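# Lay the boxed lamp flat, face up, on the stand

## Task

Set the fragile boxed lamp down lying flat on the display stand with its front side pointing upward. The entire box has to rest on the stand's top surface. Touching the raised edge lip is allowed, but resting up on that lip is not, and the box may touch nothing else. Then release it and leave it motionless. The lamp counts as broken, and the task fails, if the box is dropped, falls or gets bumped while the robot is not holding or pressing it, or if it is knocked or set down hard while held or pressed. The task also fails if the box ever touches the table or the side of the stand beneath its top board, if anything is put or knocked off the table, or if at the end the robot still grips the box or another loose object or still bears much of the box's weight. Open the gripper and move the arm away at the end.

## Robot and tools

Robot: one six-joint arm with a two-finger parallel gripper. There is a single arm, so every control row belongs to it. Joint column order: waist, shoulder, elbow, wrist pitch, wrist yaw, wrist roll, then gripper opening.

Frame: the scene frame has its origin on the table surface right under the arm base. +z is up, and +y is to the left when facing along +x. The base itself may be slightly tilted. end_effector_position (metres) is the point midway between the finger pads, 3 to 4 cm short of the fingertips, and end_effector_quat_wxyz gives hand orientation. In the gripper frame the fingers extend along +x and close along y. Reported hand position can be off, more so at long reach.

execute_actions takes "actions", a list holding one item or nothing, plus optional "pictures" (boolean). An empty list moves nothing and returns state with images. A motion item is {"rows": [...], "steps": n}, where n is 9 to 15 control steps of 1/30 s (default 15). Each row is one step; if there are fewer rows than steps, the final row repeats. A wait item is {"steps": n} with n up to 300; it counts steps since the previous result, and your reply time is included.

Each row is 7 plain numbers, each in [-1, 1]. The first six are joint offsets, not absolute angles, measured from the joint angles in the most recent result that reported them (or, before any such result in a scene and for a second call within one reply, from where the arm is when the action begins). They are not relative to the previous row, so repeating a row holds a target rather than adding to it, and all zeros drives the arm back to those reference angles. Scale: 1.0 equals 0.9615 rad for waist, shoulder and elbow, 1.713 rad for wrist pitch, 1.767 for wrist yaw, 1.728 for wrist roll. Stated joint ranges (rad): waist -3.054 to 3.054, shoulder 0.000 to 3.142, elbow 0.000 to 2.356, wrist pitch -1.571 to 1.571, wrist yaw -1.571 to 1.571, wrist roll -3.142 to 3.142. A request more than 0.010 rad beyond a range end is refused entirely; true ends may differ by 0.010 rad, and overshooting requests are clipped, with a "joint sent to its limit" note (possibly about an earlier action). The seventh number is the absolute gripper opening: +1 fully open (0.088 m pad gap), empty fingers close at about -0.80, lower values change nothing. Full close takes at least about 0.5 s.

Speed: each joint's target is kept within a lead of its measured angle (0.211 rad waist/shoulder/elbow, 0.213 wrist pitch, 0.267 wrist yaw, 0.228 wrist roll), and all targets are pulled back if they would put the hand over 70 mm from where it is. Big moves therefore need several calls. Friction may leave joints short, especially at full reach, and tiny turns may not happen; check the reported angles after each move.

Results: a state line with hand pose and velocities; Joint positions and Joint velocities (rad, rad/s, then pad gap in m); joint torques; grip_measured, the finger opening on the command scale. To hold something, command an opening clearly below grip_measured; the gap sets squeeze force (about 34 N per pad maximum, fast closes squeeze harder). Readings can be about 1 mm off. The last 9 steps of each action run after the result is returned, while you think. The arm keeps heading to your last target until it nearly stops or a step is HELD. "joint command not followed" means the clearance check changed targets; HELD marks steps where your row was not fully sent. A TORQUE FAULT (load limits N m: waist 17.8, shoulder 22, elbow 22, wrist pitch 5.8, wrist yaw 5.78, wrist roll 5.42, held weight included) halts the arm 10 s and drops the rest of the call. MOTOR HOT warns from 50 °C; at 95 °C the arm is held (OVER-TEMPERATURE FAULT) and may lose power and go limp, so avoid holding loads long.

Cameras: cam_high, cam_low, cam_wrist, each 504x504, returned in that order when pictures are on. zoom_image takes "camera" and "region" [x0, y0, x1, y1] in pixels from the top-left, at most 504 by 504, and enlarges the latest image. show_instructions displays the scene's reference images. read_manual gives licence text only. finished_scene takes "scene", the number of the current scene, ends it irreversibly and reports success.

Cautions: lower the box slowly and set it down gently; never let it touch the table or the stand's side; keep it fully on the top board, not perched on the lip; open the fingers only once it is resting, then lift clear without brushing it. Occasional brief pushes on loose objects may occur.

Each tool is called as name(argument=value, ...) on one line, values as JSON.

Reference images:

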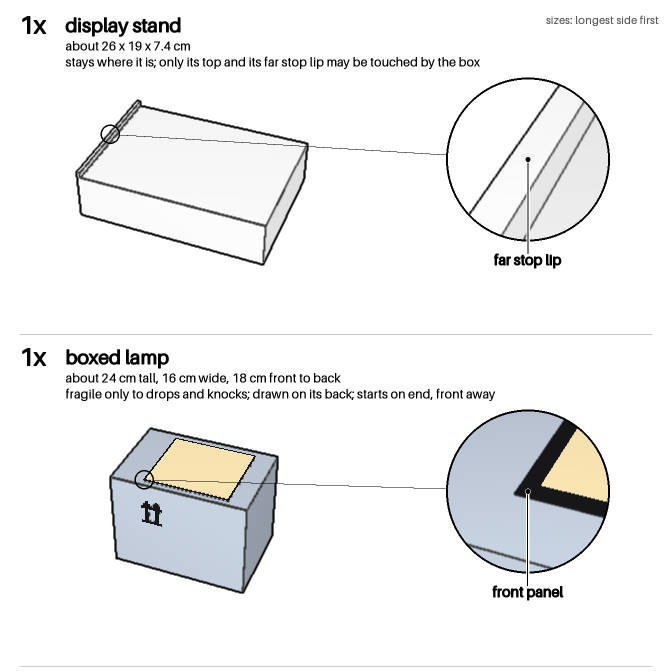

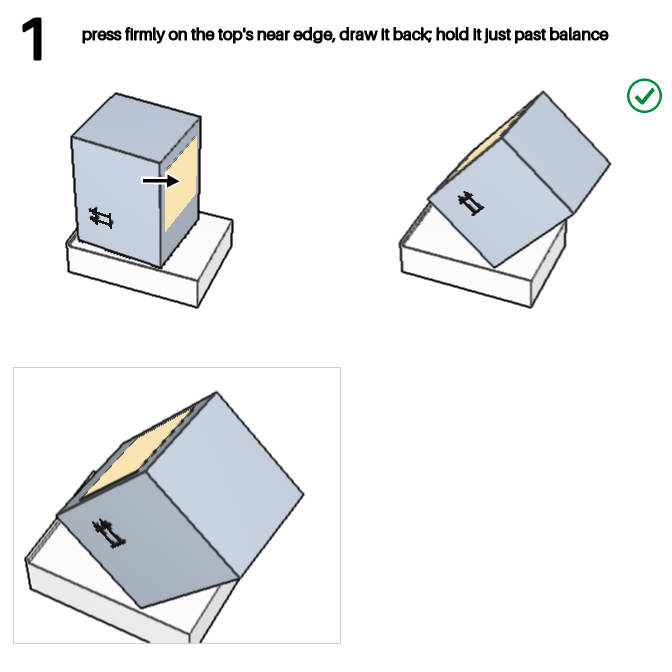

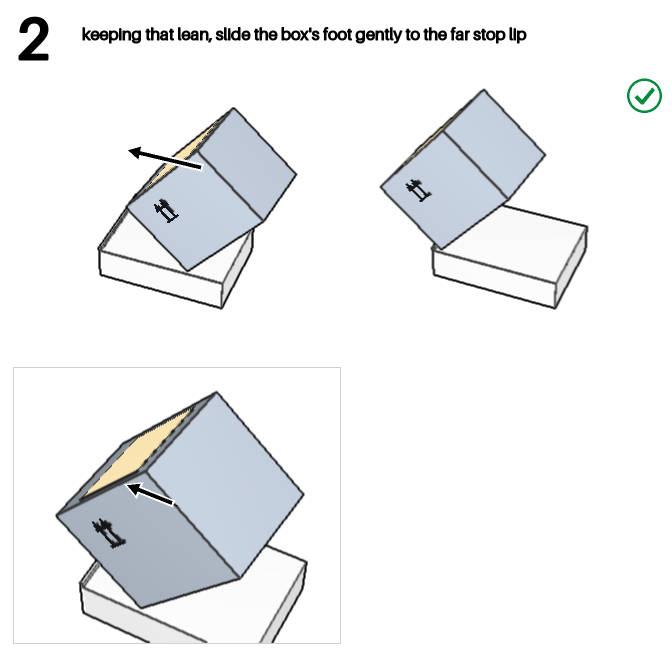

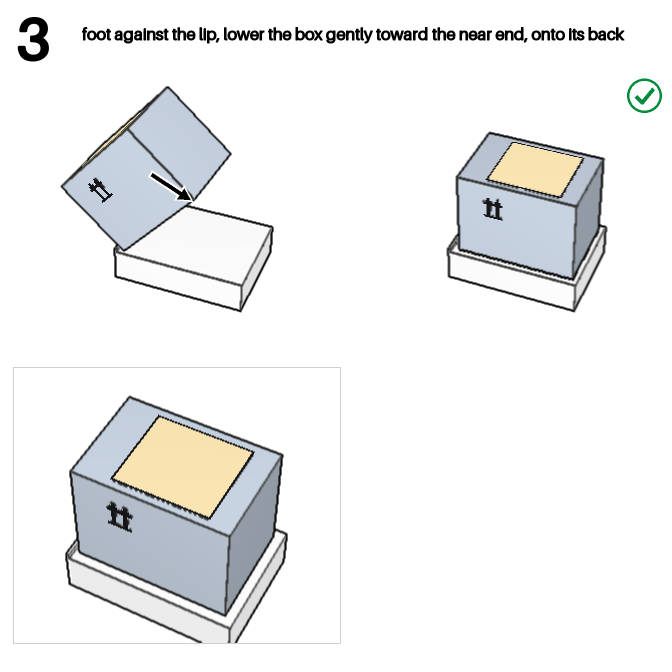

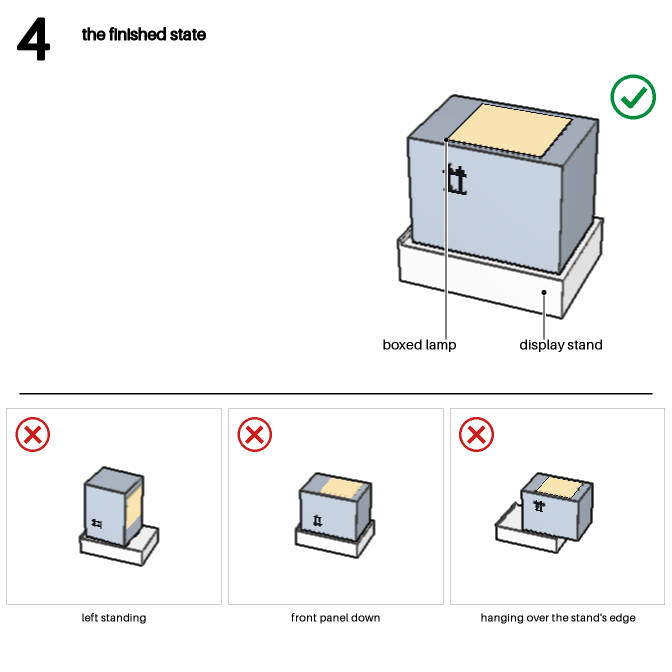

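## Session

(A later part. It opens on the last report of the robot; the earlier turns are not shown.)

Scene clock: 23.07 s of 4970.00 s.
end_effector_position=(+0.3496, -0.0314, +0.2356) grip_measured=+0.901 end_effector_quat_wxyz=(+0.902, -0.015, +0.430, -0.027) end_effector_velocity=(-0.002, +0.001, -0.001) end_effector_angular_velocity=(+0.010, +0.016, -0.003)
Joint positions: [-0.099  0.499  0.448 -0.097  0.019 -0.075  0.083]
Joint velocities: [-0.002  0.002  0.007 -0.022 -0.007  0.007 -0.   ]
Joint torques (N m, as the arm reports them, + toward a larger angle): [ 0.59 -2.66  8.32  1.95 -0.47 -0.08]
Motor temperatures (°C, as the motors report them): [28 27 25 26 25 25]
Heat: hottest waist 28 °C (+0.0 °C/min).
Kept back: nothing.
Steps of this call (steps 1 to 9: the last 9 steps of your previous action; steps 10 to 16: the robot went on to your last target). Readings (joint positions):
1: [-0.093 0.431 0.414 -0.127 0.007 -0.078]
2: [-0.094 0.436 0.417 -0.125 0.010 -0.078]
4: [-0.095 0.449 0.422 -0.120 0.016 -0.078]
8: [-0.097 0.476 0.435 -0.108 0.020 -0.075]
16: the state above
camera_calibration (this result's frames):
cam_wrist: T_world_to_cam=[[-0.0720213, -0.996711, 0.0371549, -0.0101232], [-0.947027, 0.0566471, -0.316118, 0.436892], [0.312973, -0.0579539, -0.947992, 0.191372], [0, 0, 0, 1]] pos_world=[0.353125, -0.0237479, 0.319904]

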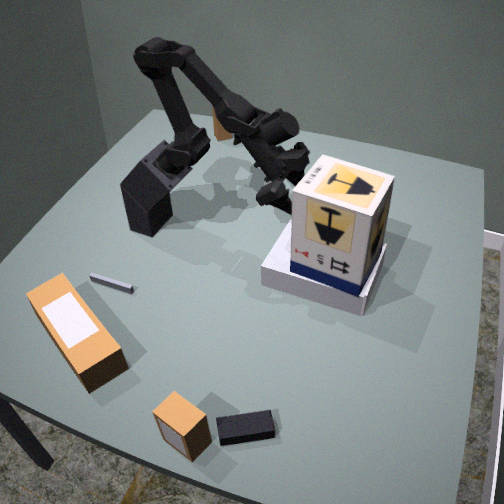

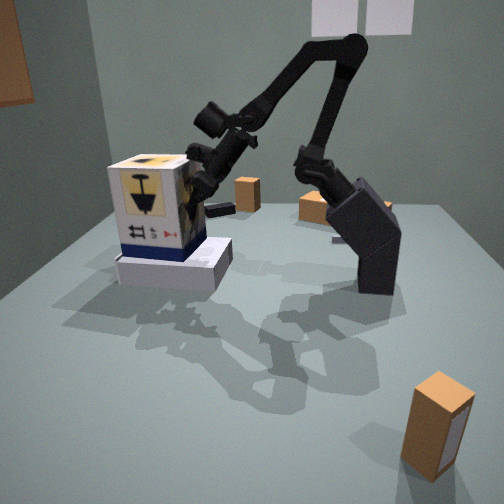

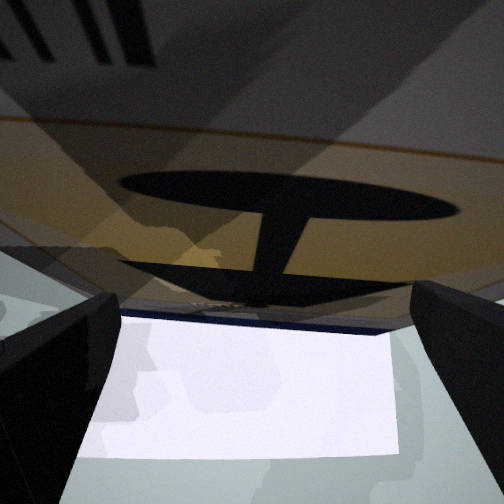

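execute_actions(actions=[{"rows":[[0.006,0.012,0.023,0.007,-0.007,0,0.9],[0.006,0.017,0.026,0.008,-0.007,0,0.9],[0.006,0.022,0.029,0.01,-0.007,0,0.9],[0.006,0.027,0.032,0.011,-0.007,0,0.9],[0.006,0.032,0.036,0.013,-0.007,0,0.9],[0.006,0.037,0.039,0.014,-0.007,0,0.9],[0.006,0.042,0.042,0.016,-0.007,0,0.9],[0.006,0.047,0.045,0.017,-0.007,0,0.9],[0.006,0.052,0.049,0.019,-0.007,0,0.9],[0.006,0.057,0.052,0.02,-0.007,0,0.9],[0.006,0.062,0.055,0.022,-0.007,0,0.9],[0.006,0.067,0.058,0.023,-0.007,0,0.9]],"steps":13}])

execute_actions(actions=[{"steps":16}], pictures=true)

zoom_image(camera="cam_high", region=[240, 140, 420, 320])

Scene clock: 23.73 s of 4970.00 s.
end_effector_position=(+0.3514, -0.0319, +0.2354) grip_measured=+0.902 end_effector_quat_wxyz=(+0.902, -0.015, +0.430, -0.028) end_effector_velocity=(+0.026, -0.002, -0.002) end_effector_angular_velocity=(+0.002, -0.022, +0.010)
Joint positions: [-0.099  0.509  0.452 -0.091  0.021 -0.074  0.083]
Joint velocities: [-0.012  0.129  0.056  0.095 -0.022 -0.007 -0.   ]
Joint torques (N m, as the arm reports them, + toward a larger angle): [ 0.73 -2.51  8.4   1.99 -0.65 -0.01]
Motor temperatures (°C, as the motors report them): [28 27 26 26 25 25]
Heat: hottest waist 28 °C (+0.0 °C/min).
Steps of this call (steps 1 to 15: the robot went on to your last target; step 16: nothing new was sent; steps 17 to 20: the first 4 steps of this action). Readings (joint positions):
17: [-0.099 0.501 0.448 -0.097 0.019 -0.075]
18: [-0.099 0.502 0.449 -0.096 0.019 -0.075]
20: the state above

Scene clock: 24.27 s of 4970.00 s.
end_effector_position=(+0.3596, -0.0329, +0.2353) grip_measured=+0.900 end_effector_quat_wxyz=(+0.902, -0.015, +0.430, -0.029) end_effector_velocity=(-0.000, +0.000, +0.002) end_effector_angular_velocity=(+0.008, -0.003, -0.003)
Joint positions: [-0.1    0.55   0.477 -0.075  0.021 -0.072  0.083]
Joint velocities: [-0.002 -0.007  0.002 -0.007 -0.007  0.007 -0.   ]
Joint torques (N m, as the arm reports them, + toward a larger angle): [ 0.72 -1.96  9.03  2.58 -0.63 -0.06]
Motor temperatures (°C, as the motors report them): [28 27 26 27 25 25]
Heat: hottest waist 28 °C (+0.0 °C/min).
Kept back: nothing.
Steps of this call (steps 1 to 9: the last 9 steps of your previous action; steps 10 to 16: the robot went on to your last target). Readings (joint positions):
1: [-0.100 0.514 0.454 -0.089 0.021 -0.074]
2: [-0.100 0.518 0.457 -0.087 0.021 -0.074]
4: [-0.100 0.527 0.462 -0.083 0.021 -0.073]
8: [-0.100 0.546 0.474 -0.074 0.021 -0.072]
16: the state above
camera_calibration (this result's frames):
cam_wrist: T_world_to_cam=[[-0.0764058, -0.996333, 0.0385183, -0.00966915], [-0.946447, 0.0603182, -0.317175, 0.446465], [0.313689, -0.0606895, -0.947584, 0.18744], [0, 0, 0, 1]] pos_world=[0.363019, -0.025188, 0.319595]

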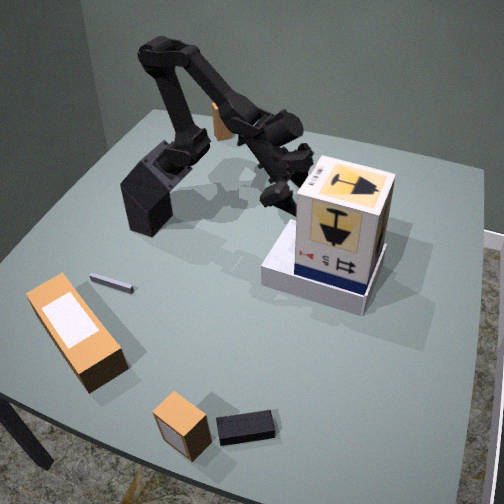

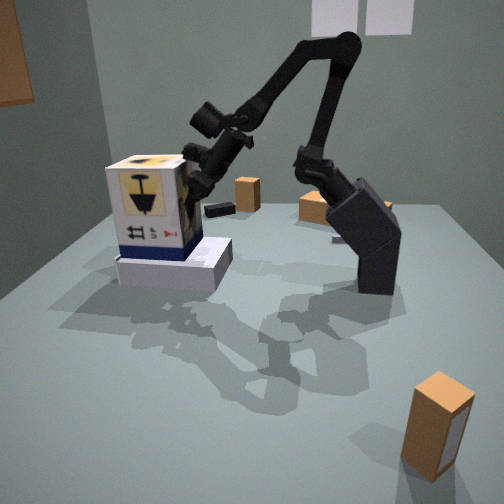

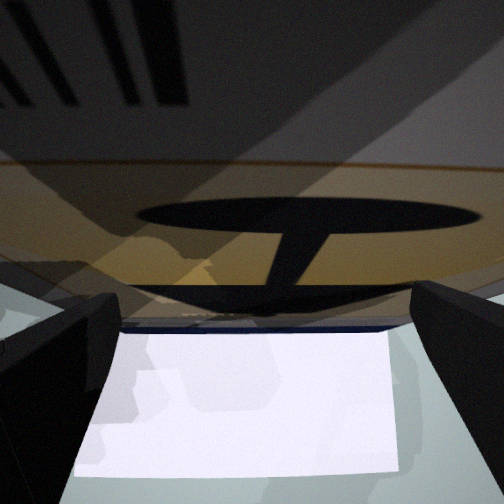

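Region (240, 140, 420, 320) of cam_high's 504x504 image, scaled by 2.800, with more detail than that image has.

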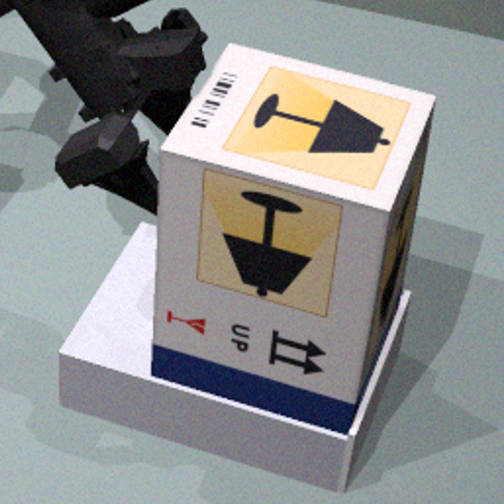

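execute_actions(actions=[{"rows":[[0,-0.02,0,-0.01,0,0,0.9],[0,-0.06,-0.01,-0.02,0,0,0.9],[0,-0.11,-0.02,-0.04,0,0,0.9],[0,-0.16,-0.01,-0.07,0,0,0.9],[0,-0.2,0.02,-0.11,0,0,0.9],[0,-0.23,0.06,-0.15,0,0,0.9],[-0.01,-0.244,0.11,-0.19,-0.01,0,0.9],[-0.02,-0.244,0.16,-0.23,-0.02,0,0.9],[-0.03,-0.244,0.21,-0.27,-0.03,0,0.9],[-0.04,-0.244,0.26,-0.31,-0.035,0,0.9],[-0.05,-0.244,0.31,-0.35,-0.035,0,0.9],[-0.05,-0.244,0.36,-0.39,-0.035,0,0.9],[-0.05,-0.244,0.41,-0.43,-0.035,0,0.9],[-0.05,-0.244,0.47,-0.475,-0.035,0,0.9],[-0.05,-0.244,0.53,-0.517,-0.035,0.005,0.9]],"steps":15}])

execute_actions(actions=[{"steps":14}])

Scene clock: 26.00 s of 4970.00 s.
end_effector_position=(+0.3447, -0.0318, +0.2538) grip_measured=+0.900 end_effector_quat_wxyz=(+0.903, -0.015, +0.428, -0.029) end_effector_velocity=(-0.162, +0.014, +0.171) end_effector_angular_velocity=(+0.024, +0.280, +0.032)
Joint positions: [-0.1    0.422  0.483 -0.206  0.02  -0.072  0.083]
Joint velocities: [-0.002 -1.106  0.32  -1.707 -0.022 -0.022 -0.   ]
Joint torques (N m, as the arm reports them, + toward a larger angle): [ 0.   -3.01  8.81  1.46 -0.04  0.04]
Motor temperatures (°C, as the motors report them): [28 27 26 27 25 25]
Heat: hottest waist 28 °C (+0.0 °C/min).
Steps of this call (steps 1 to 15: the robot went on to your last target; steps 16 to 46: nothing new was sent; steps 47 to 52: the first 6 steps of this action). Readings (joint positions):
47: [-0.100 0.548 0.478 -0.076 0.021 -0.072]
48: [-0.100 0.542 0.478 -0.081 0.021 -0.072]
50: [-0.100 0.497 0.476 -0.119 0.020 -0.072]
52: the state above

Scene clock: 26.47 s of 4970.00 s.
end_effector_position=(+0.3181, -0.0287, +0.3708) grip_measured=+0.900 end_effector_quat_wxyz=(+0.876, -0.004, +0.482, -0.023) end_effector_velocity=(-0.059, +0.004, +0.004) end_effector_angular_velocity=(+0.022, +0.280, -0.025)
Joint positions: [-0.145  0.311  0.964 -0.92  -0.034 -0.071  0.083]
Joint velocities: [-0.012 -0.007  0.144 -0.432  0.007  0.007 -0.   ]
Joint torques (N m, as the arm reports them, + toward a larger angle): [-0.37 -2.2   7.34  0.95 -0.23  0.27]
Motor temperatures (°C, as the motors report them): [28 27 26 27 25 25]
Heat: hottest waist 28 °C (+0.0 °C/min).
Kept back: nothing.
Steps of this call (steps 1 to 9: the last 9 steps of your previous action; steps 10 to 14: the robot went on to your last target). Readings (joint positions):
1: [-0.101 0.390 0.499 -0.264 0.020 -0.072]
2: [-0.104 0.367 0.525 -0.323 0.014 -0.072]
4: [-0.117 0.343 0.601 -0.441 -0.008 -0.072]
8: [-0.140 0.326 0.789 -0.678 -0.028 -0.072]
14: the state above

execute_actions(actions=[{"rows":[[0,0.03,0.05,-0.025,0,0,0.9],[0,0.08,0.1,-0.028,0,0,0.9],[0,0.14,0.15,-0.031,0,0,0.9],[0,0.2,0.2,-0.034,0,0,0.9],[0,0.26,0.25,-0.037,0,0,0.9],[0,0.32,0.3,-0.04,0,0,0.9],[0,0.38,0.35,-0.043,0,0,0.9],[0,0.44,0.4,-0.046,0,0,0.9],[0,0.5,0.45,-0.049,0,0,0.9],[0,0.55,0.5,-0.052,0,0,0.9],[0,0.6,0.55,-0.055,0,0,0.9],[0,0.65,0.6,-0.058,0,0,0.9],[0,0.69,0.63,-0.061,0,0,0.9],[0,0.72,0.646,-0.064,0,0,0.9],[0,0.747,0.646,-0.064,0,0,0.9]],"steps":15}])

execute_actions(actions=[{"steps":18}], pictures=true)

Scene clock: 27.20 s of 4970.00 s.
end_effector_position=(+0.3477, -0.0319, +0.3835) grip_measured=+0.900 end_effector_quat_wxyz=(+0.862, -0.001, +0.506, -0.022) end_effector_velocity=(+0.332, -0.038, +0.078) end_effector_angular_velocity=(+0.021, +0.221, -0.016)
Joint positions: [-0.146  0.479  1.133 -0.975 -0.035 -0.07   0.083]
Joint velocities: [-0.002  1.497  1.355 -0.081  0.007  0.007 -0.   ]
Joint torques (N m, as the arm reports them, + toward a larger angle): [ 0.07 -1.86  7.73  0.9   0.02  0.04]
Motor temperatures (°C, as the motors report them): [28 27 26 27 25 25]
Heat: hottest waist 28 °C (+0.0 °C/min).
Steps of this call (steps 1 to 16: the robot went on to your last target; steps 17 to 22: the first 6 steps of this action). Readings (joint positions):
17: [-0.146 0.315 0.976 -0.962 -0.035 -0.070]
18: [-0.146 0.327 0.989 -0.969 -0.035 -0.070]
20: [-0.146 0.387 1.047 -0.974 -0.035 -0.070]
22: the state above

Scene clock: 27.80 s of 4970.00 s.
end_effector_position=(+0.4591, -0.0455, +0.3530) grip_measured=+0.900 end_effector_quat_wxyz=(+0.819, +0.006, +0.573, -0.019) end_effector_velocity=(+0.011, -0.000, +0.026) end_effector_angular_velocity=(-0.009, -0.061, +0.023)
Joint positions: [-0.146  1.024  1.568 -1.028 -0.035 -0.07   0.083]
Joint velocities: [-0.002 -0.002  0.081 -0.022 -0.007 -0.022 -0.   ]
Joint torques (N m, as the arm reports them, + toward a larger angle): [ 0.06 -6.03  7.88  0.71  0.08  0.01]
Motor temperatures (°C, as the motors report them): [28 27 26 27 25 25]
Heat: hottest waist 28 °C (+0.0 °C/min).
Kept back: nothing.
Steps of this call (steps 1 to 9: the last 9 steps of your previous action; steps 10 to 18: the robot went on to your last target). Readings (joint positions):
1: [-0.146 0.531 1.178 -0.978 -0.035 -0.070]
2: [-0.146 0.585 1.225 -0.984 -0.035 -0.070]
4: [-0.146 0.694 1.317 -0.993 -0.035 -0.070]
8: [-0.146 0.895 1.492 -1.009 -0.035 -0.070]
18: the state above
camera_calibration (this result's frames):
cam_wrist: T_world_to_cam=[[-0.0771556, -0.996958, 0.0110534, -0.00910254], [-0.99694, 0.0772844, 0.0117419, 0.48664], [-0.0125605, -0.0101136, -0.99987, 0.437549], [0, 0, 0, 1]] pos_world=[0.489945, -0.0422593, 0.431879]

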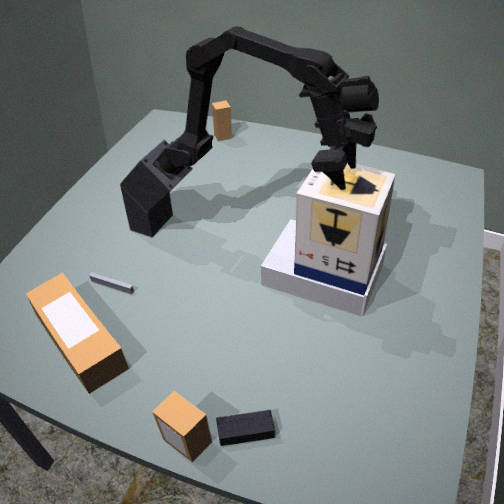

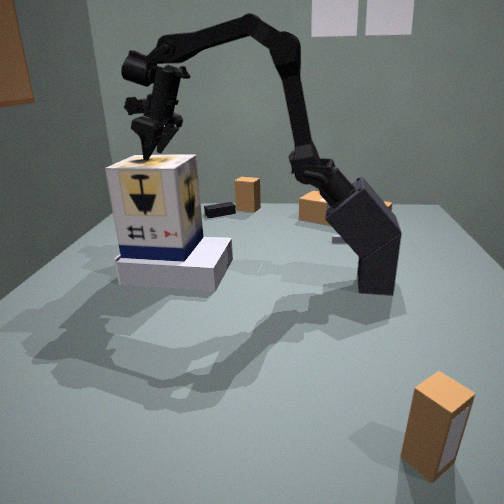

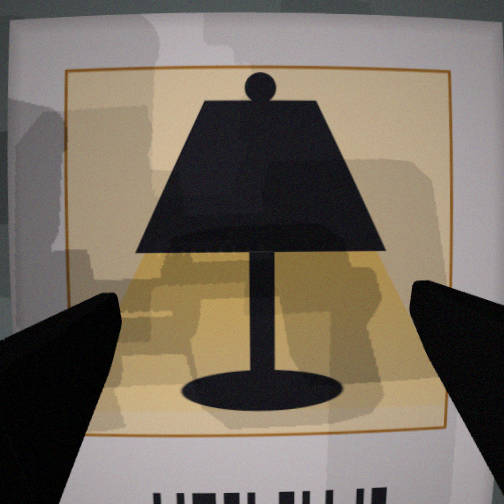

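execute_actions(actions=[{"rows":[[0,0,-0.01,0.002,0,0,0.9],[0,0,-0.02,0.005,0,0,0.9],[0,0,-0.028,0.008,0,0,0.9],[0,0,-0.034,0.011,0,0,0.9],[0,0,-0.04,0.014,0,0,0.9],[0,0,-0.044,0.017,0,0,0.9],[0,0,-0.048,0.019,0,0,0.9],[0,0,-0.052,0.021,0,0,0.9],[0,0,-0.056,0.023,0,0,0.9],[0,0,-0.06,0.025,0,0,0.9],[0,0,-0.064,0.027,0,0,0.9],[0,0,-0.068,0.029,0,0,0.9],[0,0,-0.072,0.031,0,0,0.9],[0,0,-0.076,0.032,0,0,0.9],[0,0,-0.08,0.032,0,0,0.9]],"steps":15}])

execute_actions(actions=[{"rows":[[0,0.01,-0.03,0,0,0,0.9],[0,0.025,-0.04,-0.002,0,0,0.9],[0,0.04,-0.05,-0.004,0,0,0.9],[0,0.055,-0.06,-0.006,0,0,0.9],[0,0.07,-0.07,-0.008,0,0,0.9],[0,0.085,-0.08,-0.01,0,0,0.9],[0.01,0.09,-0.085,-0.01,-0.004,0,0.9],[0.02,0.09,-0.085,-0.01,-0.008,0,0.9],[0.03,0.09,-0.085,-0.01,-0.012,0,0.9],[0.04,0.09,-0.085,-0.01,-0.016,0,0.9],[0.047,0.09,-0.085,-0.01,-0.02,0,0.9],[0.054,0.09,-0.085,-0.01,-0.024,0,0.9],[0.061,0.09,-0.085,-0.01,-0.028,0,0.9],[0.068,0.09,-0.085,-0.01,-0.028,0,0.9],[0.075,0.09,-0.085,-0.01,-0.028,0,0.9]],"steps":15}])

execute_actions(actions=[{"steps":18}], pictures=true)

zoom_image(camera="cam_high", region=[240, 140, 420, 320])

Scene clock: 28.97 s of 4970.00 s.
end_effector_position=(+0.4600, -0.0456, +0.3500) grip_measured=+0.900 end_effector_quat_wxyz=(+0.820, +0.006, +0.572, -0.019) end_effector_velocity=(-0.017, +0.001, -0.050) end_effector_angular_velocity=(+0.012, +0.080, +0.006)
Joint positions: [-0.146  1.024  1.556 -1.012 -0.035 -0.07   0.083]
Joint velocities: [-0.002 -0.007 -0.183  0.095 -0.007 -0.007 -0.   ]
Joint torques (N m, as the arm reports them, + toward a larger angle): [ 0.14 -6.68  4.77  0.96  0.03  0.01]
Motor temperatures (°C, as the motors report them): [28 28 27 27 25 25]
Heat: hottest waist 28 °C (+0.0 °C/min).
Steps of this call (steps 1 to 29: the robot went on to your last target; steps 30 to 35: the first 6 steps of this action). Readings (joint positions):
30: [-0.146 1.024 1.573 -1.028 -0.035 -0.070]
31: [-0.146 1.024 1.573 -1.028 -0.035 -0.070]
33: [-0.146 1.024 1.566 -1.020 -0.035 -0.070]
35: the state above

Scene clock: 29.47 s of 4970.00 s.
end_effector_position=(+0.4573, -0.0452, +0.3350) grip_measured=+0.899 end_effector_quat_wxyz=(+0.814, +0.008, +0.580, -0.017) end_effector_velocity=(-0.009, +0.009, -0.050) end_effector_angular_velocity=(+0.086, +0.151, -0.004)
Joint positions: [-0.146  1.029  1.508 -0.979 -0.038 -0.07   0.083]
Joint velocities: [-0.002  0.09  -0.046 -0.022 -0.066  0.022 -0.001]
Joint torques (N m, as the arm reports them, + toward a larger angle): [ 0.   -0.2  -0.15 -0.23  0.09 -0.03]
Motor temperatures (°C, as the motors report them): [28 28 27 27 25 25]
Heat: hottest waist 28 °C (+0.0 °C/min).
Steps of this call (steps 1 to 9: the last 9 steps of your previous action; steps 10 to 15: the first 6 steps of this action, its rows measured from where the robot was after step 9). Readings (joint positions):
9: [-0.146 1.022 1.520 -0.983 -0.035 -0.070]
10: [-0.146 1.021 1.518 -0.981 -0.035 -0.070]
11: [-0.146 1.021 1.516 -0.981 -0.035 -0.070]
13: [-0.146 1.023 1.511 -0.979 -0.036 -0.070]
15: the state above

Scene clock: 30.07 s of 4970.00 s.
end_effector_position=(+0.4570, -0.0376, +0.3324) grip_measured=+0.906 end_effector_quat_wxyz=(+0.812, +0.006, +0.584, -0.006) end_effector_velocity=(-0.002, +0.002, -0.000) end_effector_angular_velocity=(+0.002, +0.007, +0.025)
Joint positions: [-0.106  1.033  1.506 -0.983 -0.018 -0.069  0.083]
Joint velocities: [ 0.002 -0.002 -0.002 -0.007 -0.007 -0.022 -0.   ]
Joint torques (N m, as the arm reports them, + toward a larger angle): [ 3.49  0.93 -1.42 -0.52 -2.64 -0.04]
Motor temperatures (°C, as the motors report them): [28 28 26 27 25 25]
Heat: hottest waist 28 °C (+0.0 °C/min).
Kept back: nothing.
Steps of this call (steps 1 to 9: the last 9 steps of your previous action; steps 10 to 18: the robot went on to your last target). Readings (joint positions):
1: [-0.146 1.031 1.507 -0.979 -0.038 -0.070]
2: [-0.146 1.032 1.507 -0.979 -0.038 -0.070]
4: [-0.142 1.033 1.506 -0.979 -0.033 -0.069]
8: [-0.127 1.033 1.506 -0.980 -0.023 -0.065]
18: the state above
camera_calibration (this result's frames):
cam_wrist: T_world_to_cam=[[-0.0550601, -0.998482, -0.00136844, -0.00721718], [-0.997742, 0.0549664, 0.0385896, 0.474743], [-0.0384558, 0.0034901, -0.999254, 0.429101], [0, 0, 0, 1]] pos_world=[0.489775, -0.0347987, 0.410451]

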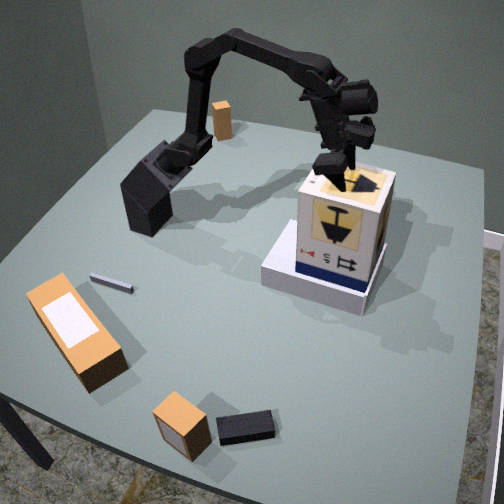

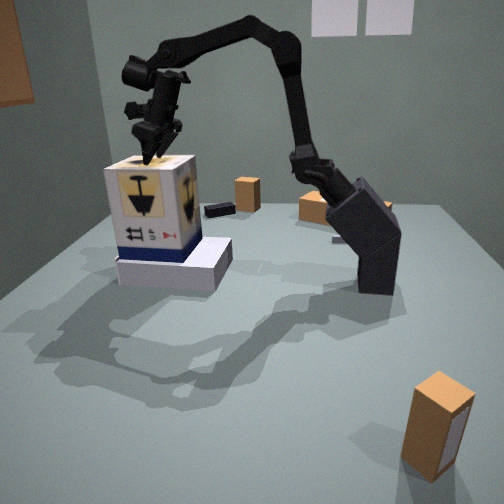

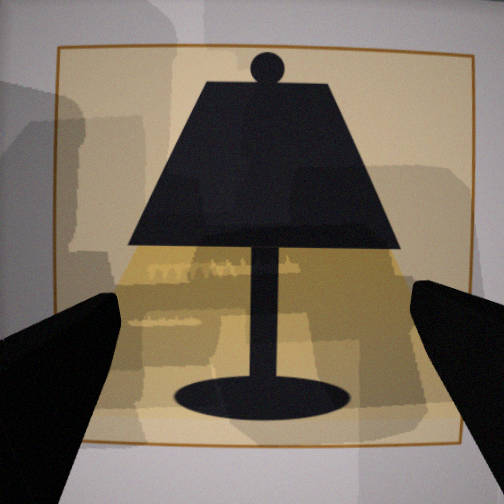

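Region (240, 140, 420, 320) of cam_high's 504x504 image, scaled by 2.800, with more detail than that image has.

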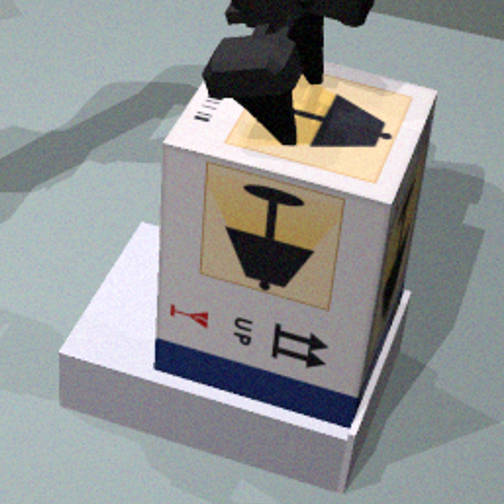

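execute_actions(actions=[{"rows":[[0.037,0.078,-0.07,-0.01,-0.038,0.002,0.9],[0.041,0.078,-0.07,-0.01,-0.038,0.004,0.9],[0.045,0.078,-0.07,-0.01,-0.038,0.006,0.9],[0.049,0.078,-0.07,-0.01,-0.038,0.008,0.9],[0.053,0.078,-0.07,-0.01,-0.038,0.01,0.9],[0.057,0.078,-0.07,-0.01,-0.038,0.012,0.9],[0.061,0.078,-0.07,-0.01,-0.038,0.014,0.9],[0.065,0.078,-0.07,-0.01,-0.038,0.016,0.9]],"steps":10}])

execute_actions(actions=[{"steps":16}], pictures=true)

zoom_image(camera="cam_high", region=[240, 140, 420, 320])

zoom_image(camera="cam_low", region=[90, 140, 250, 300])

Scene clock: 30.70 s of 4970.00 s.
end_effector_position=(+0.4570, -0.0373, +0.3324) grip_measured=+0.906 end_effector_quat_wxyz=(+0.812, +0.005, +0.584, -0.005) end_effector_velocity=(-0.005, +0.001, -0.001) end_effector_angular_velocity=(+0.002, +0.022, -0.004)
Joint positions: [-0.105  1.033  1.506 -0.983 -0.018 -0.069  0.083]
Joint velocities: [ 0.007 -0.002 -0.002 -0.022  0.007  0.007 -0.   ]
Joint torques (N m, as the arm reports them, + toward a larger angle): [ 3.67  0.94 -1.56 -0.53 -2.65  0.08]
Motor temperatures (°C, as the motors report them): [28 28 26 27 26 25]
Heat: hottest waist 28 °C (+0.0 °C/min).
Steps of this call (steps 1 to 15: the robot went on to your last target; steps 16 to 18: nothing new was sent; step 19: the first step of this action). Readings (joint positions):
19: the state above

Scene clock: 31.23 s of 4970.00 s.
end_effector_position=(+0.4572, -0.0298, +0.3325) grip_measured=+0.906 end_effector_quat_wxyz=(+0.811, +0.013, +0.584, +0.004) end_effector_velocity=(+0.001, +0.004, +0.001) end_effector_angular_velocity=(+0.024, -0.009, +0.002)
Joint positions: [-0.077  1.033  1.506 -0.984 -0.018 -0.053  0.083]
Joint velocities: [ 0.002 -0.002 -0.002  0.007 -0.022  0.007 -0.   ]
Joint torques (N m, as the arm reports them, + toward a larger angle): [ 3.7   0.93 -1.56 -0.33 -2.73  0.39]
Motor temperatures (°C, as the motors report them): [28 28 26 27 26 25]
Heat: hottest waist 28 °C (+0.0 °C/min).
Kept back: nothing.
Steps of this call (steps 1 to 9: the last 9 steps of your previous action; steps 10 to 16: the robot went on to your last target). Readings (joint positions):
1: [-0.105 1.033 1.506 -0.983 -0.018 -0.069]
2: [-0.103 1.033 1.506 -0.983 -0.018 -0.070]
4: [-0.098 1.033 1.506 -0.984 -0.019 -0.069]
8: [-0.084 1.033 1.506 -0.984 -0.019 -0.058]
16: the state above
camera_calibration (this result's frames):
cam_wrist: T_world_to_cam=[[-0.0478003, -0.998519, -0.0259972, 0.0054704], [-0.998119, 0.0467485, 0.0396654, 0.474096], [-0.0383913, 0.0278443, -0.998875, 0.42973], [0, 0, 0, 1]] pos_world=[0.489963, -0.0286665, 0.410583]

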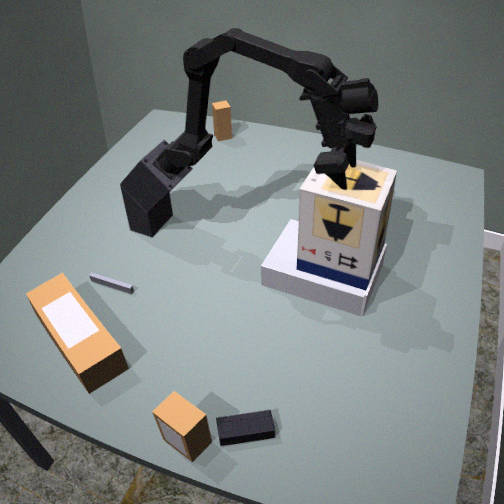

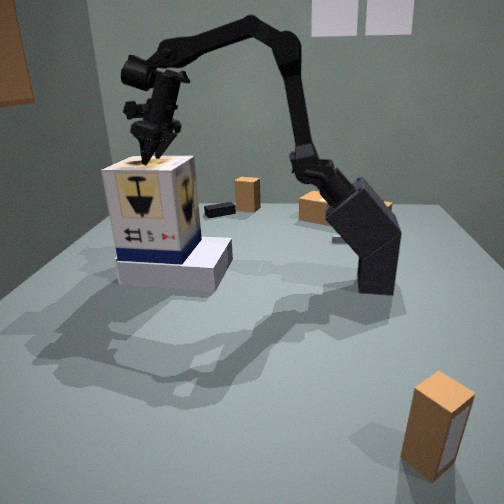

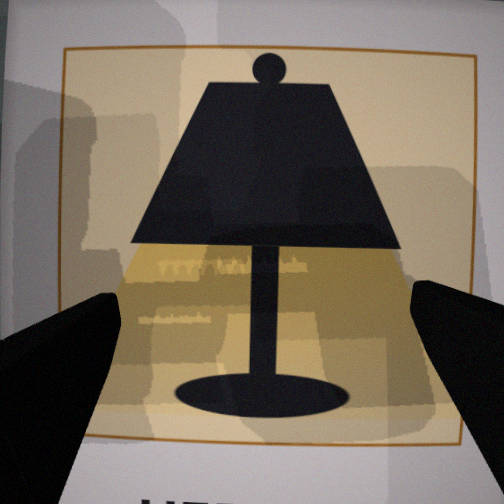

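Region (240, 140, 420, 320) of cam_high's 504x504 image, scaled by 2.800, with more detail than that image has.

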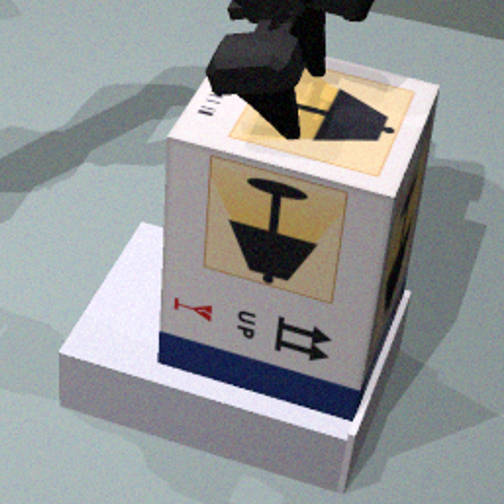

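Region (90, 140, 250, 300) of cam_low's 504x504 image, scaled by 3.150, with more detail than that image has.

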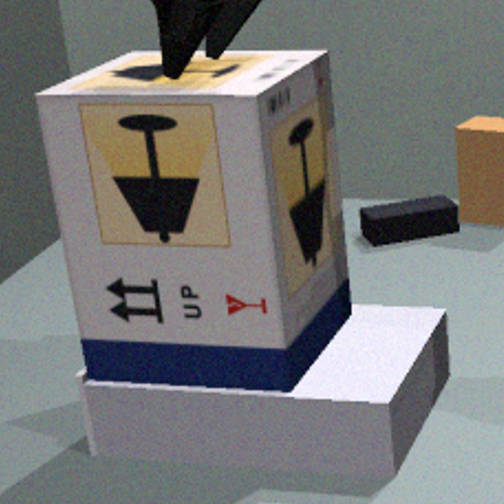

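execute_actions(actions=[{"rows":[[0.015,0.06,-0.055,-0.008,-0.02,0,0.9],[0,0.04,-0.04,-0.006,0,0,0.9],[-0.005,0.02,-0.02,-0.003,0,0,0.9],[-0.005,0,0,0,0,0,0.9],[-0.005,-0.02,0.015,-0.003,0,0,0.9],[-0.005,-0.04,0.025,-0.01,0,0,0.9],[-0.005,-0.065,0.02,-0.01,0,0,0.9],[-0.01,-0.09,0,-0.01,0.01,0.01,0.9],[-0.016,-0.12,-0.03,-0.01,0.02,0.02,0.9],[-0.016,-0.15,-0.06,-0.01,0.026,0.029,0.9],[-0.016,-0.18,-0.09,-0.01,0.026,0.029,0.9],[-0.016,-0.21,-0.12,-0.01,0.026,0.029,0.9],[-0.016,-0.235,-0.15,-0.01,0.026,0.029,0.9],[-0.016,-0.25,-0.18,-0.01,0.026,0.029,0.9],[-0.016,-0.25,-0.21,-0.01,0.026,0.029,0.9]],"steps":15}])

execute_actions(actions=[{"steps":19}], pictures=true)

Scene clock: 32.47 s of 4970.00 s.
end_effector_position=(+0.4582, -0.0304, +0.3421) grip_measured=+0.900 end_effector_quat_wxyz=(+0.820, +0.013, +0.573, +0.003) end_effector_velocity=(+0.000, +0.001, +0.064) end_effector_angular_velocity=(+0.002, -0.141, +0.023)
Joint positions: [-0.078  1.015  1.514 -0.983 -0.018 -0.053  0.083]
Joint velocities: [-0.002 -0.11   0.081 -0.051 -0.022 -0.022 -0.   ]
Joint torques (N m, as the arm reports them, + toward a larger angle): [-0.12 -7.01  6.65 -0.01 -0.33  0.13]
Motor temperatures (°C, as the motors report them): [28 28 26 27 26 25]
Heat: hottest waist 28 °C (+0.0 °C/min).
Steps of this call (steps 1 to 15: the robot went on to your last target; steps 16 to 31: nothing new was sent; steps 32 to 37: the first 6 steps of this action). Readings (joint positions):
32: [-0.076 1.033 1.506 -0.984 -0.018 -0.053]
33: [-0.077 1.030 1.506 -0.983 -0.018 -0.053]
35: [-0.078 1.022 1.509 -0.981 -0.018 -0.053]
37: the state above

Scene clock: 33.10 s of 4970.00 s.
end_effector_position=(+0.4007, -0.0353, +0.3504) grip_measured=+0.900 end_effector_quat_wxyz=(+0.818, +0.018, +0.575, -0.031) end_effector_velocity=(-0.003, +0.002, -0.002) end_effector_angular_velocity=(+0.014, +0.011, +0.009)
Joint positions: [-0.09   0.8    1.317 -1.003  0.022 -0.01   0.083]
Joint velocities: [-0.007 -0.002 -0.007 -0.007 -0.022 -0.007 -0.   ]
Joint torques (N m, as the arm reports them, + toward a larger angle): [-0.2  -6.17  5.31  0.93  0.23  0.24]
Motor temperatures (°C, as the motors report them): [28 28 26 27 26 25]
Heat: hottest waist 28 °C (+0.0 °C/min).
Kept back: nothing.
Steps of this call (steps 1 to 9: the last 9 steps of your previous action; steps 10 to 19: the robot went on to your last target). Readings (joint positions):
1: [-0.078 1.010 1.516 -0.986 -0.019 -0.053]
2: [-0.079 1.003 1.515 -0.994 -0.019 -0.054]
4: [-0.083 0.971 1.497 -0.999 -0.005 -0.037]
8: [-0.089 0.856 1.415 -0.999 0.016 -0.016]
19: the state above
camera_calibration (this result's frames):
cam_wrist: T_world_to_cam=[[-0.111423, -0.993756, 0.00583227, 0.0122362], [-0.993649, 0.1115, 0.0151499, 0.426344], [-0.0157056, -0.00410719, -0.999868, 0.435815], [0, 0, 0, 1]] pos_world=[0.431845, -0.0335874, 0.429227]

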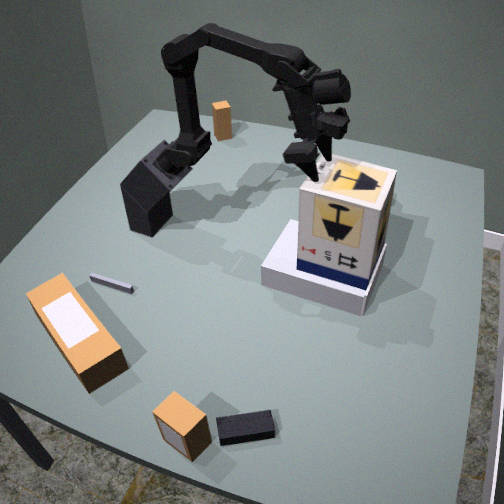

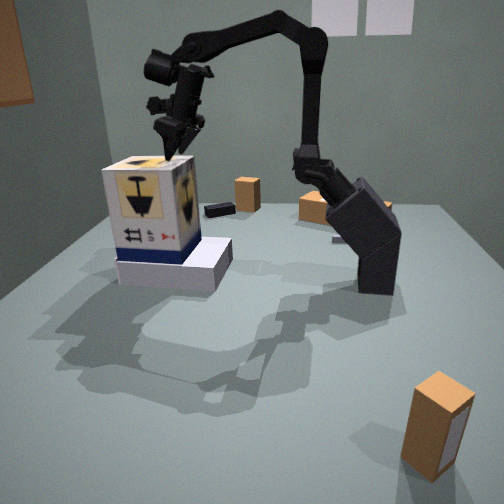

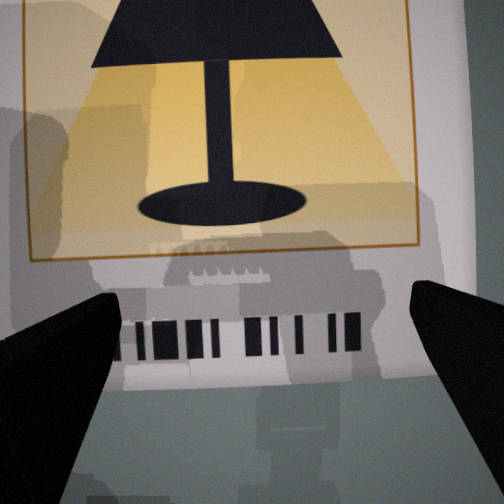

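execute_actions(actions=[{"rows":[[0,0,-0.018,0.003,0,0,0.9],[0,0,-0.024,0.006,0,0,0.9],[0,0,-0.03,0.009,0,0,0.9],[0,0,-0.035,0.012,0,0,0.9],[0,0,-0.04,0.015,0,0,0.9],[0,0,-0.044,0.018,0,0,0.9],[0,0,-0.048,0.021,0,0,0.9],[0,0,-0.052,0.023,0,0,0.9],[0,0,-0.056,0.025,0,0,0.9],[0,0,-0.06,0.027,0,0,0.9],[0,0,-0.064,0.029,0,0,0.9],[0,0,-0.068,0.03,0,0,0.9]],"steps":14}])

execute_actions(actions=[{"rows":[[0,0.012,-0.03,0,0,0,0.9],[0,0.026,-0.04,-0.002,0,0,0.9],[0,0.04,-0.05,-0.004,0,0,0.9],[0,0.054,-0.06,-0.006,0,0,0.9],[0,0.068,-0.07,-0.008,0,0,0.9],[0,0.08,-0.08,-0.01,0,0,0.9],[0,0.08,-0.09,-0.013,0,0,0.9],[0,0.07,-0.1,-0.016,0,0,0.9],[0,0.06,-0.11,-0.019,0,0,0.9],[0,0.05,-0.12,-0.022,0,0,0.9],[0,0.04,-0.13,-0.024,0,0,0.9],[0,0.03,-0.14,-0.025,0,0,0.9],[0,0.02,-0.15,-0.026,0,0,0.9],[0,0.01,-0.16,-0.027,0,0,0.9],[0,0,-0.17,-0.028,0,0,0.9]],"steps":15}])

execute_actions(actions=[{"steps":18}], pictures=true)

zoom_image(camera="cam_low", region=[90, 140, 250, 300])

Scene clock: 34.43 s of 4970.00 s.
end_effector_position=(+0.4010, -0.0354, +0.3474) grip_measured=+0.900 end_effector_quat_wxyz=(+0.818, +0.018, +0.574, -0.031) end_effector_velocity=(-0.008, -0.000, -0.036) end_effector_angular_velocity=(-0.001, +0.037, +0.001)
Joint positions: [-0.09   0.8    1.304 -0.989  0.022 -0.01   0.083]
Joint velocities: [-0.012 -0.002 -0.134  0.095 -0.007 -0.007 -0.   ]
Joint torques (N m, as the arm reports them, + toward a larger angle): [-0.2  -5.23  4.79  0.92  0.02  0.09]
Motor temperatures (°C, as the motors report them): [28 28 26 27 26 25]
Heat: hottest waist 28 °C (+0.0 °C/min).
Steps of this call (steps 1 to 15: the robot went on to your last target; steps 16 to 35: nothing new was sent; steps 36 to 40: the first 5 steps of this action). Readings (joint positions):
36: [-0.090 0.800 1.317 -1.002 0.022 -0.010]
37: [-0.090 0.800 1.315 -1.000 0.022 -0.010]
39: [-0.090 0.800 1.309 -0.993 0.022 -0.010]
40: the state above

Scene clock: 34.93 s of 4970.00 s.
end_effector_position=(+0.3993, -0.0349, +0.3341) grip_measured=+0.900 end_effector_quat_wxyz=(+0.813, +0.019, +0.581, -0.031) end_effector_velocity=(-0.012, +0.002, -0.038) end_effector_angular_velocity=(+0.014, +0.148, +0.010)
Joint positions: [-0.09   0.807  1.263 -0.957  0.021 -0.01   0.083]
Joint velocities: [-0.002  0.076 -0.037 -0.037 -0.007 -0.007 -0.   ]
Joint torques (N m, as the arm reports them, + toward a larger angle): [-0.03  0.62 -0.42 -0.19 -0.01 -0.05]
Motor temperatures (°C, as the motors report them): [28 28 26 27 26 25]
Heat: hottest waist 28 °C (+0.0 °C/min).
Steps of this call (steps 1 to 9: the last 9 steps of your previous action; steps 10 to 15: the first 6 steps of this action, its rows measured from where the robot was after step 9). Readings (joint positions):
9: [-0.090 0.799 1.274 -0.960 0.021 -0.010]
10: [-0.090 0.799 1.273 -0.959 0.021 -0.010]
11: [-0.090 0.799 1.270 -0.958 0.021 -0.010]
13: [-0.090 0.802 1.266 -0.957 0.021 -0.010]
15: the state above

Scene clock: 35.53 s of 4970.00 s.
end_effector_position=(+0.3805, -0.0335, +0.3316) grip_measured=+0.900 end_effector_quat_wxyz=(+0.809, +0.019, +0.586, -0.031) end_effector_velocity=(-0.008, +0.000, -0.002) end_effector_angular_velocity=(-0.003, +0.022, +0.018)
Joint positions: [-0.09   0.746  1.2   -0.968  0.021 -0.009  0.083]
Joint velocities: [-0.007 -0.012 -0.012 -0.022 -0.007 -0.022 -0.   ]
Joint torques (N m, as the arm reports them, + toward a larger angle): [-0.06  0.75 -4.08 -2.11  0.02  0.06]
Motor temperatures (°C, as the motors report them): [28 28 26 27 26 25]
Heat: hottest waist 28 °C (+0.0 °C/min).
Kept back: nothing.
Steps of this call (steps 1 to 9: the last 9 steps of your previous action; steps 10 to 18: the robot went on to your last target). Readings (joint positions):
1: [-0.090 0.809 1.262 -0.958 0.021 -0.010]
2: [-0.090 0.809 1.260 -0.958 0.021 -0.010]
4: [-0.090 0.807 1.254 -0.954 0.021 -0.010]
8: [-0.090 0.782 1.230 -0.952 0.021 -0.010]
18: the state above
camera_calibration (this result's frames):
cam_wrist: T_world_to_cam=[[-0.111258, -0.993769, 0.00666775, 0.011559], [-0.992808, 0.111444, 0.0437323, 0.396546], [-0.0442029, -0.0017542, -0.999021, 0.427314], [0, 0, 0, 1]] pos_world=[0.413869, -0.0319563, 0.409476]

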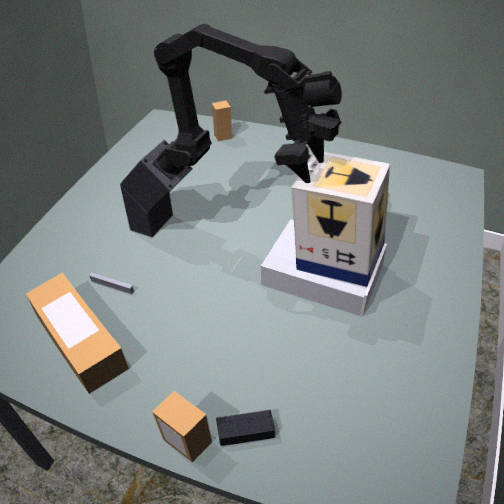

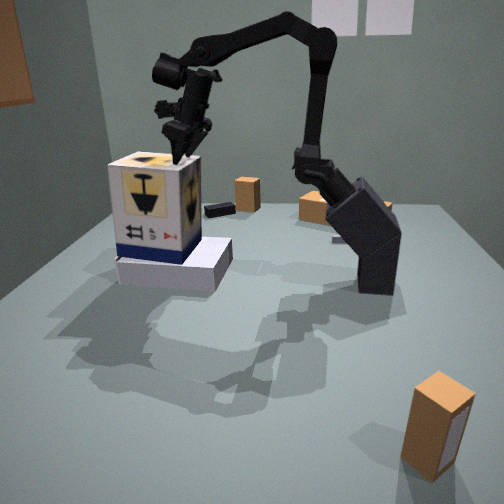

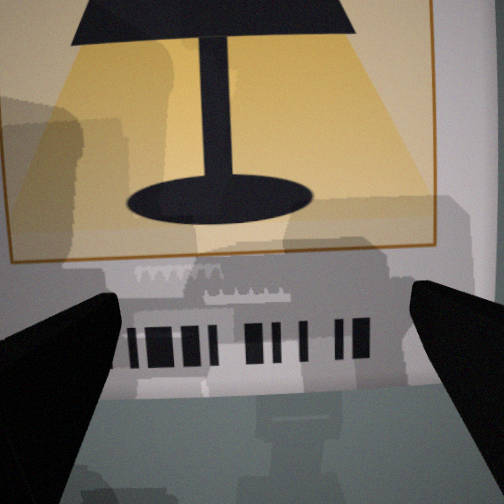

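Region (90, 140, 250, 300) of cam_low's 504x504 image, scaled by 3.150, with more detail than that image has.

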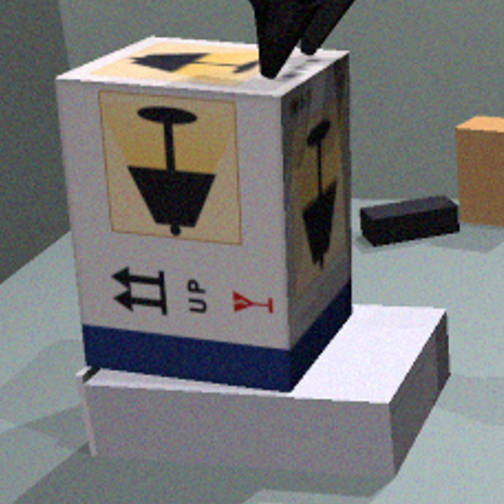

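execute_actions(actions=[{"rows":[[0,0.042,-0.102,-0.024,0,0,0.9],[0,0.028,-0.111,-0.024,0,0,0.9],[0,0.015,-0.12,-0.024,0,0,0.9],[0,0.001,-0.129,-0.024,0,0,0.9],[0,-0.012,-0.138,-0.024,0,0,0.9],[0,-0.025,-0.147,-0.024,0,0,0.9],[0,-0.039,-0.156,-0.024,0,0,0.9],[0,-0.052,-0.165,-0.024,0,0,0.9],[0,-0.066,-0.175,-0.024,0,0,0.9],[0,-0.079,-0.184,-0.024,0,0,0.9],[0,-0.092,-0.193,-0.024,0,0,0.9],[0,-0.106,-0.202,-0.024,0,0,0.9],[0,-0.119,-0.211,-0.024,0,0,0.9],[0,-0.133,-0.22,-0.024,0,0,0.9],[0,-0.146,-0.229,-0.024,0,0,0.9]],"steps":15}])

execute_actions(actions=[{"steps":16}], pictures=true)

Scene clock: 36.97 s of 4970.00 s.
end_effector_position=(+0.3698, -0.0327, +0.3325) grip_measured=+0.900 end_effector_quat_wxyz=(+0.810, +0.019, +0.585, -0.031) end_effector_velocity=(-0.089, +0.007, -0.000) end_effector_angular_velocity=(+0.004, +0.017, +0.008)
Joint positions: [-0.09   0.702  1.164 -0.973  0.021 -0.009  0.083]
Joint velocities: [-0.002 -0.33  -0.281 -0.066 -0.007 -0.007 -0.   ]
Joint torques (N m, as the arm reports them, + toward a larger angle): [-0.1   0.35 -3.28 -1.79 -0.02  0.01]
Motor temperatures (°C, as the motors report them): [28 28 26 27 26 25]
Heat: hottest waist 28 °C (+0.0 °C/min).
Steps of this call (steps 1 to 15: the robot went on to your last target; steps 16 to 37: nothing new was sent; steps 38 to 43: the first 6 steps of this action). Readings (joint positions):
38: [-0.090 0.744 1.198 -0.968 0.021 -0.009]
39: [-0.090 0.740 1.195 -0.968 0.021 -0.009]
41: [-0.090 0.723 1.181 -0.969 0.021 -0.009]
43: the state above

Scene clock: 37.50 s of 4970.00 s.
end_effector_position=(+0.3355, -0.0301, +0.3307) grip_measured=+0.900 end_effector_quat_wxyz=(+0.811, +0.019, +0.585, -0.031) end_effector_velocity=(-0.009, -0.001, -0.001) end_effector_angular_velocity=(-0.005, +0.018, -0.011)
Joint positions: [-0.09   0.568  1.05  -0.992  0.021 -0.009  0.083]
Joint velocities: [-0.002 -0.022 -0.017 -0.022  0.007  0.007 -0.   ]
Joint torques (N m, as the arm reports them, + toward a larger angle): [ 0.03  0.25 -1.73 -0.45  0.01  0.05]
Motor temperatures (°C, as the motors report them): [28 28 26 27 26 25]
Heat: hottest waist 28 °C (+0.0 °C/min).
Kept back: nothing.
Steps of this call (steps 1 to 9: the last 9 steps of your previous action; steps 10 to 16: the robot went on to your last target). Readings (joint positions):
1: [-0.090 0.691 1.154 -0.975 0.021 -0.009]
2: [-0.090 0.679 1.145 -0.976 0.021 -0.009]
4: [-0.090 0.656 1.125 -0.978 0.021 -0.009]
8: [-0.090 0.609 1.085 -0.984 0.021 -0.009]
16: the state above
camera_calibration (this result's frames):
cam_wrist: T_world_to_cam=[[-0.11123, -0.993776, 0.00616488, 0.0101258], [-0.992974, 0.111388, 0.0399355, 0.352819], [-0.0403736, -0.00167953, -0.999183, 0.423239], [0, 0, 0, 1]] pos_world=[0.368554, -0.0285263, 0.408741]

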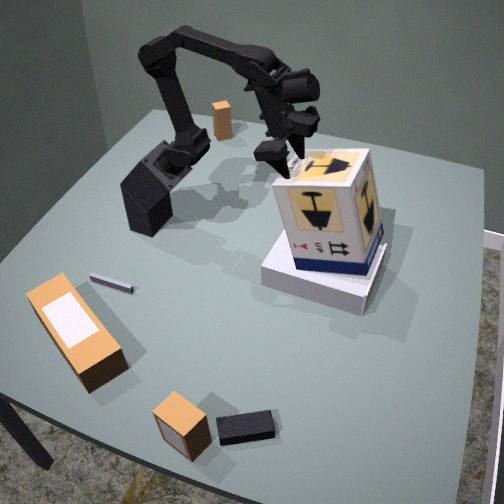

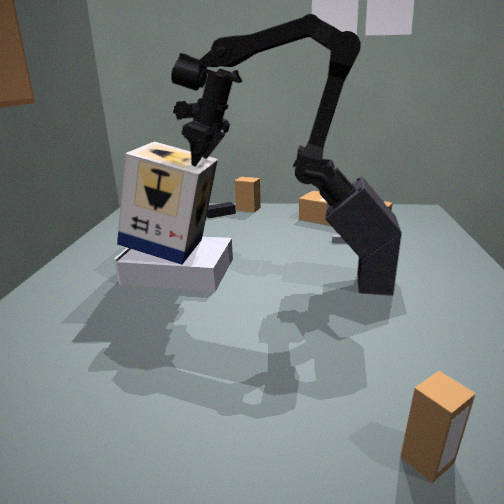

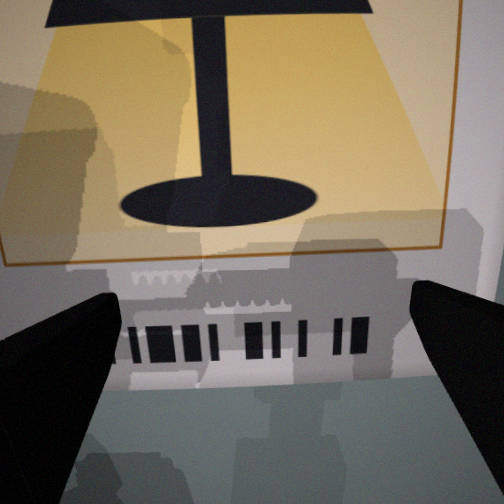

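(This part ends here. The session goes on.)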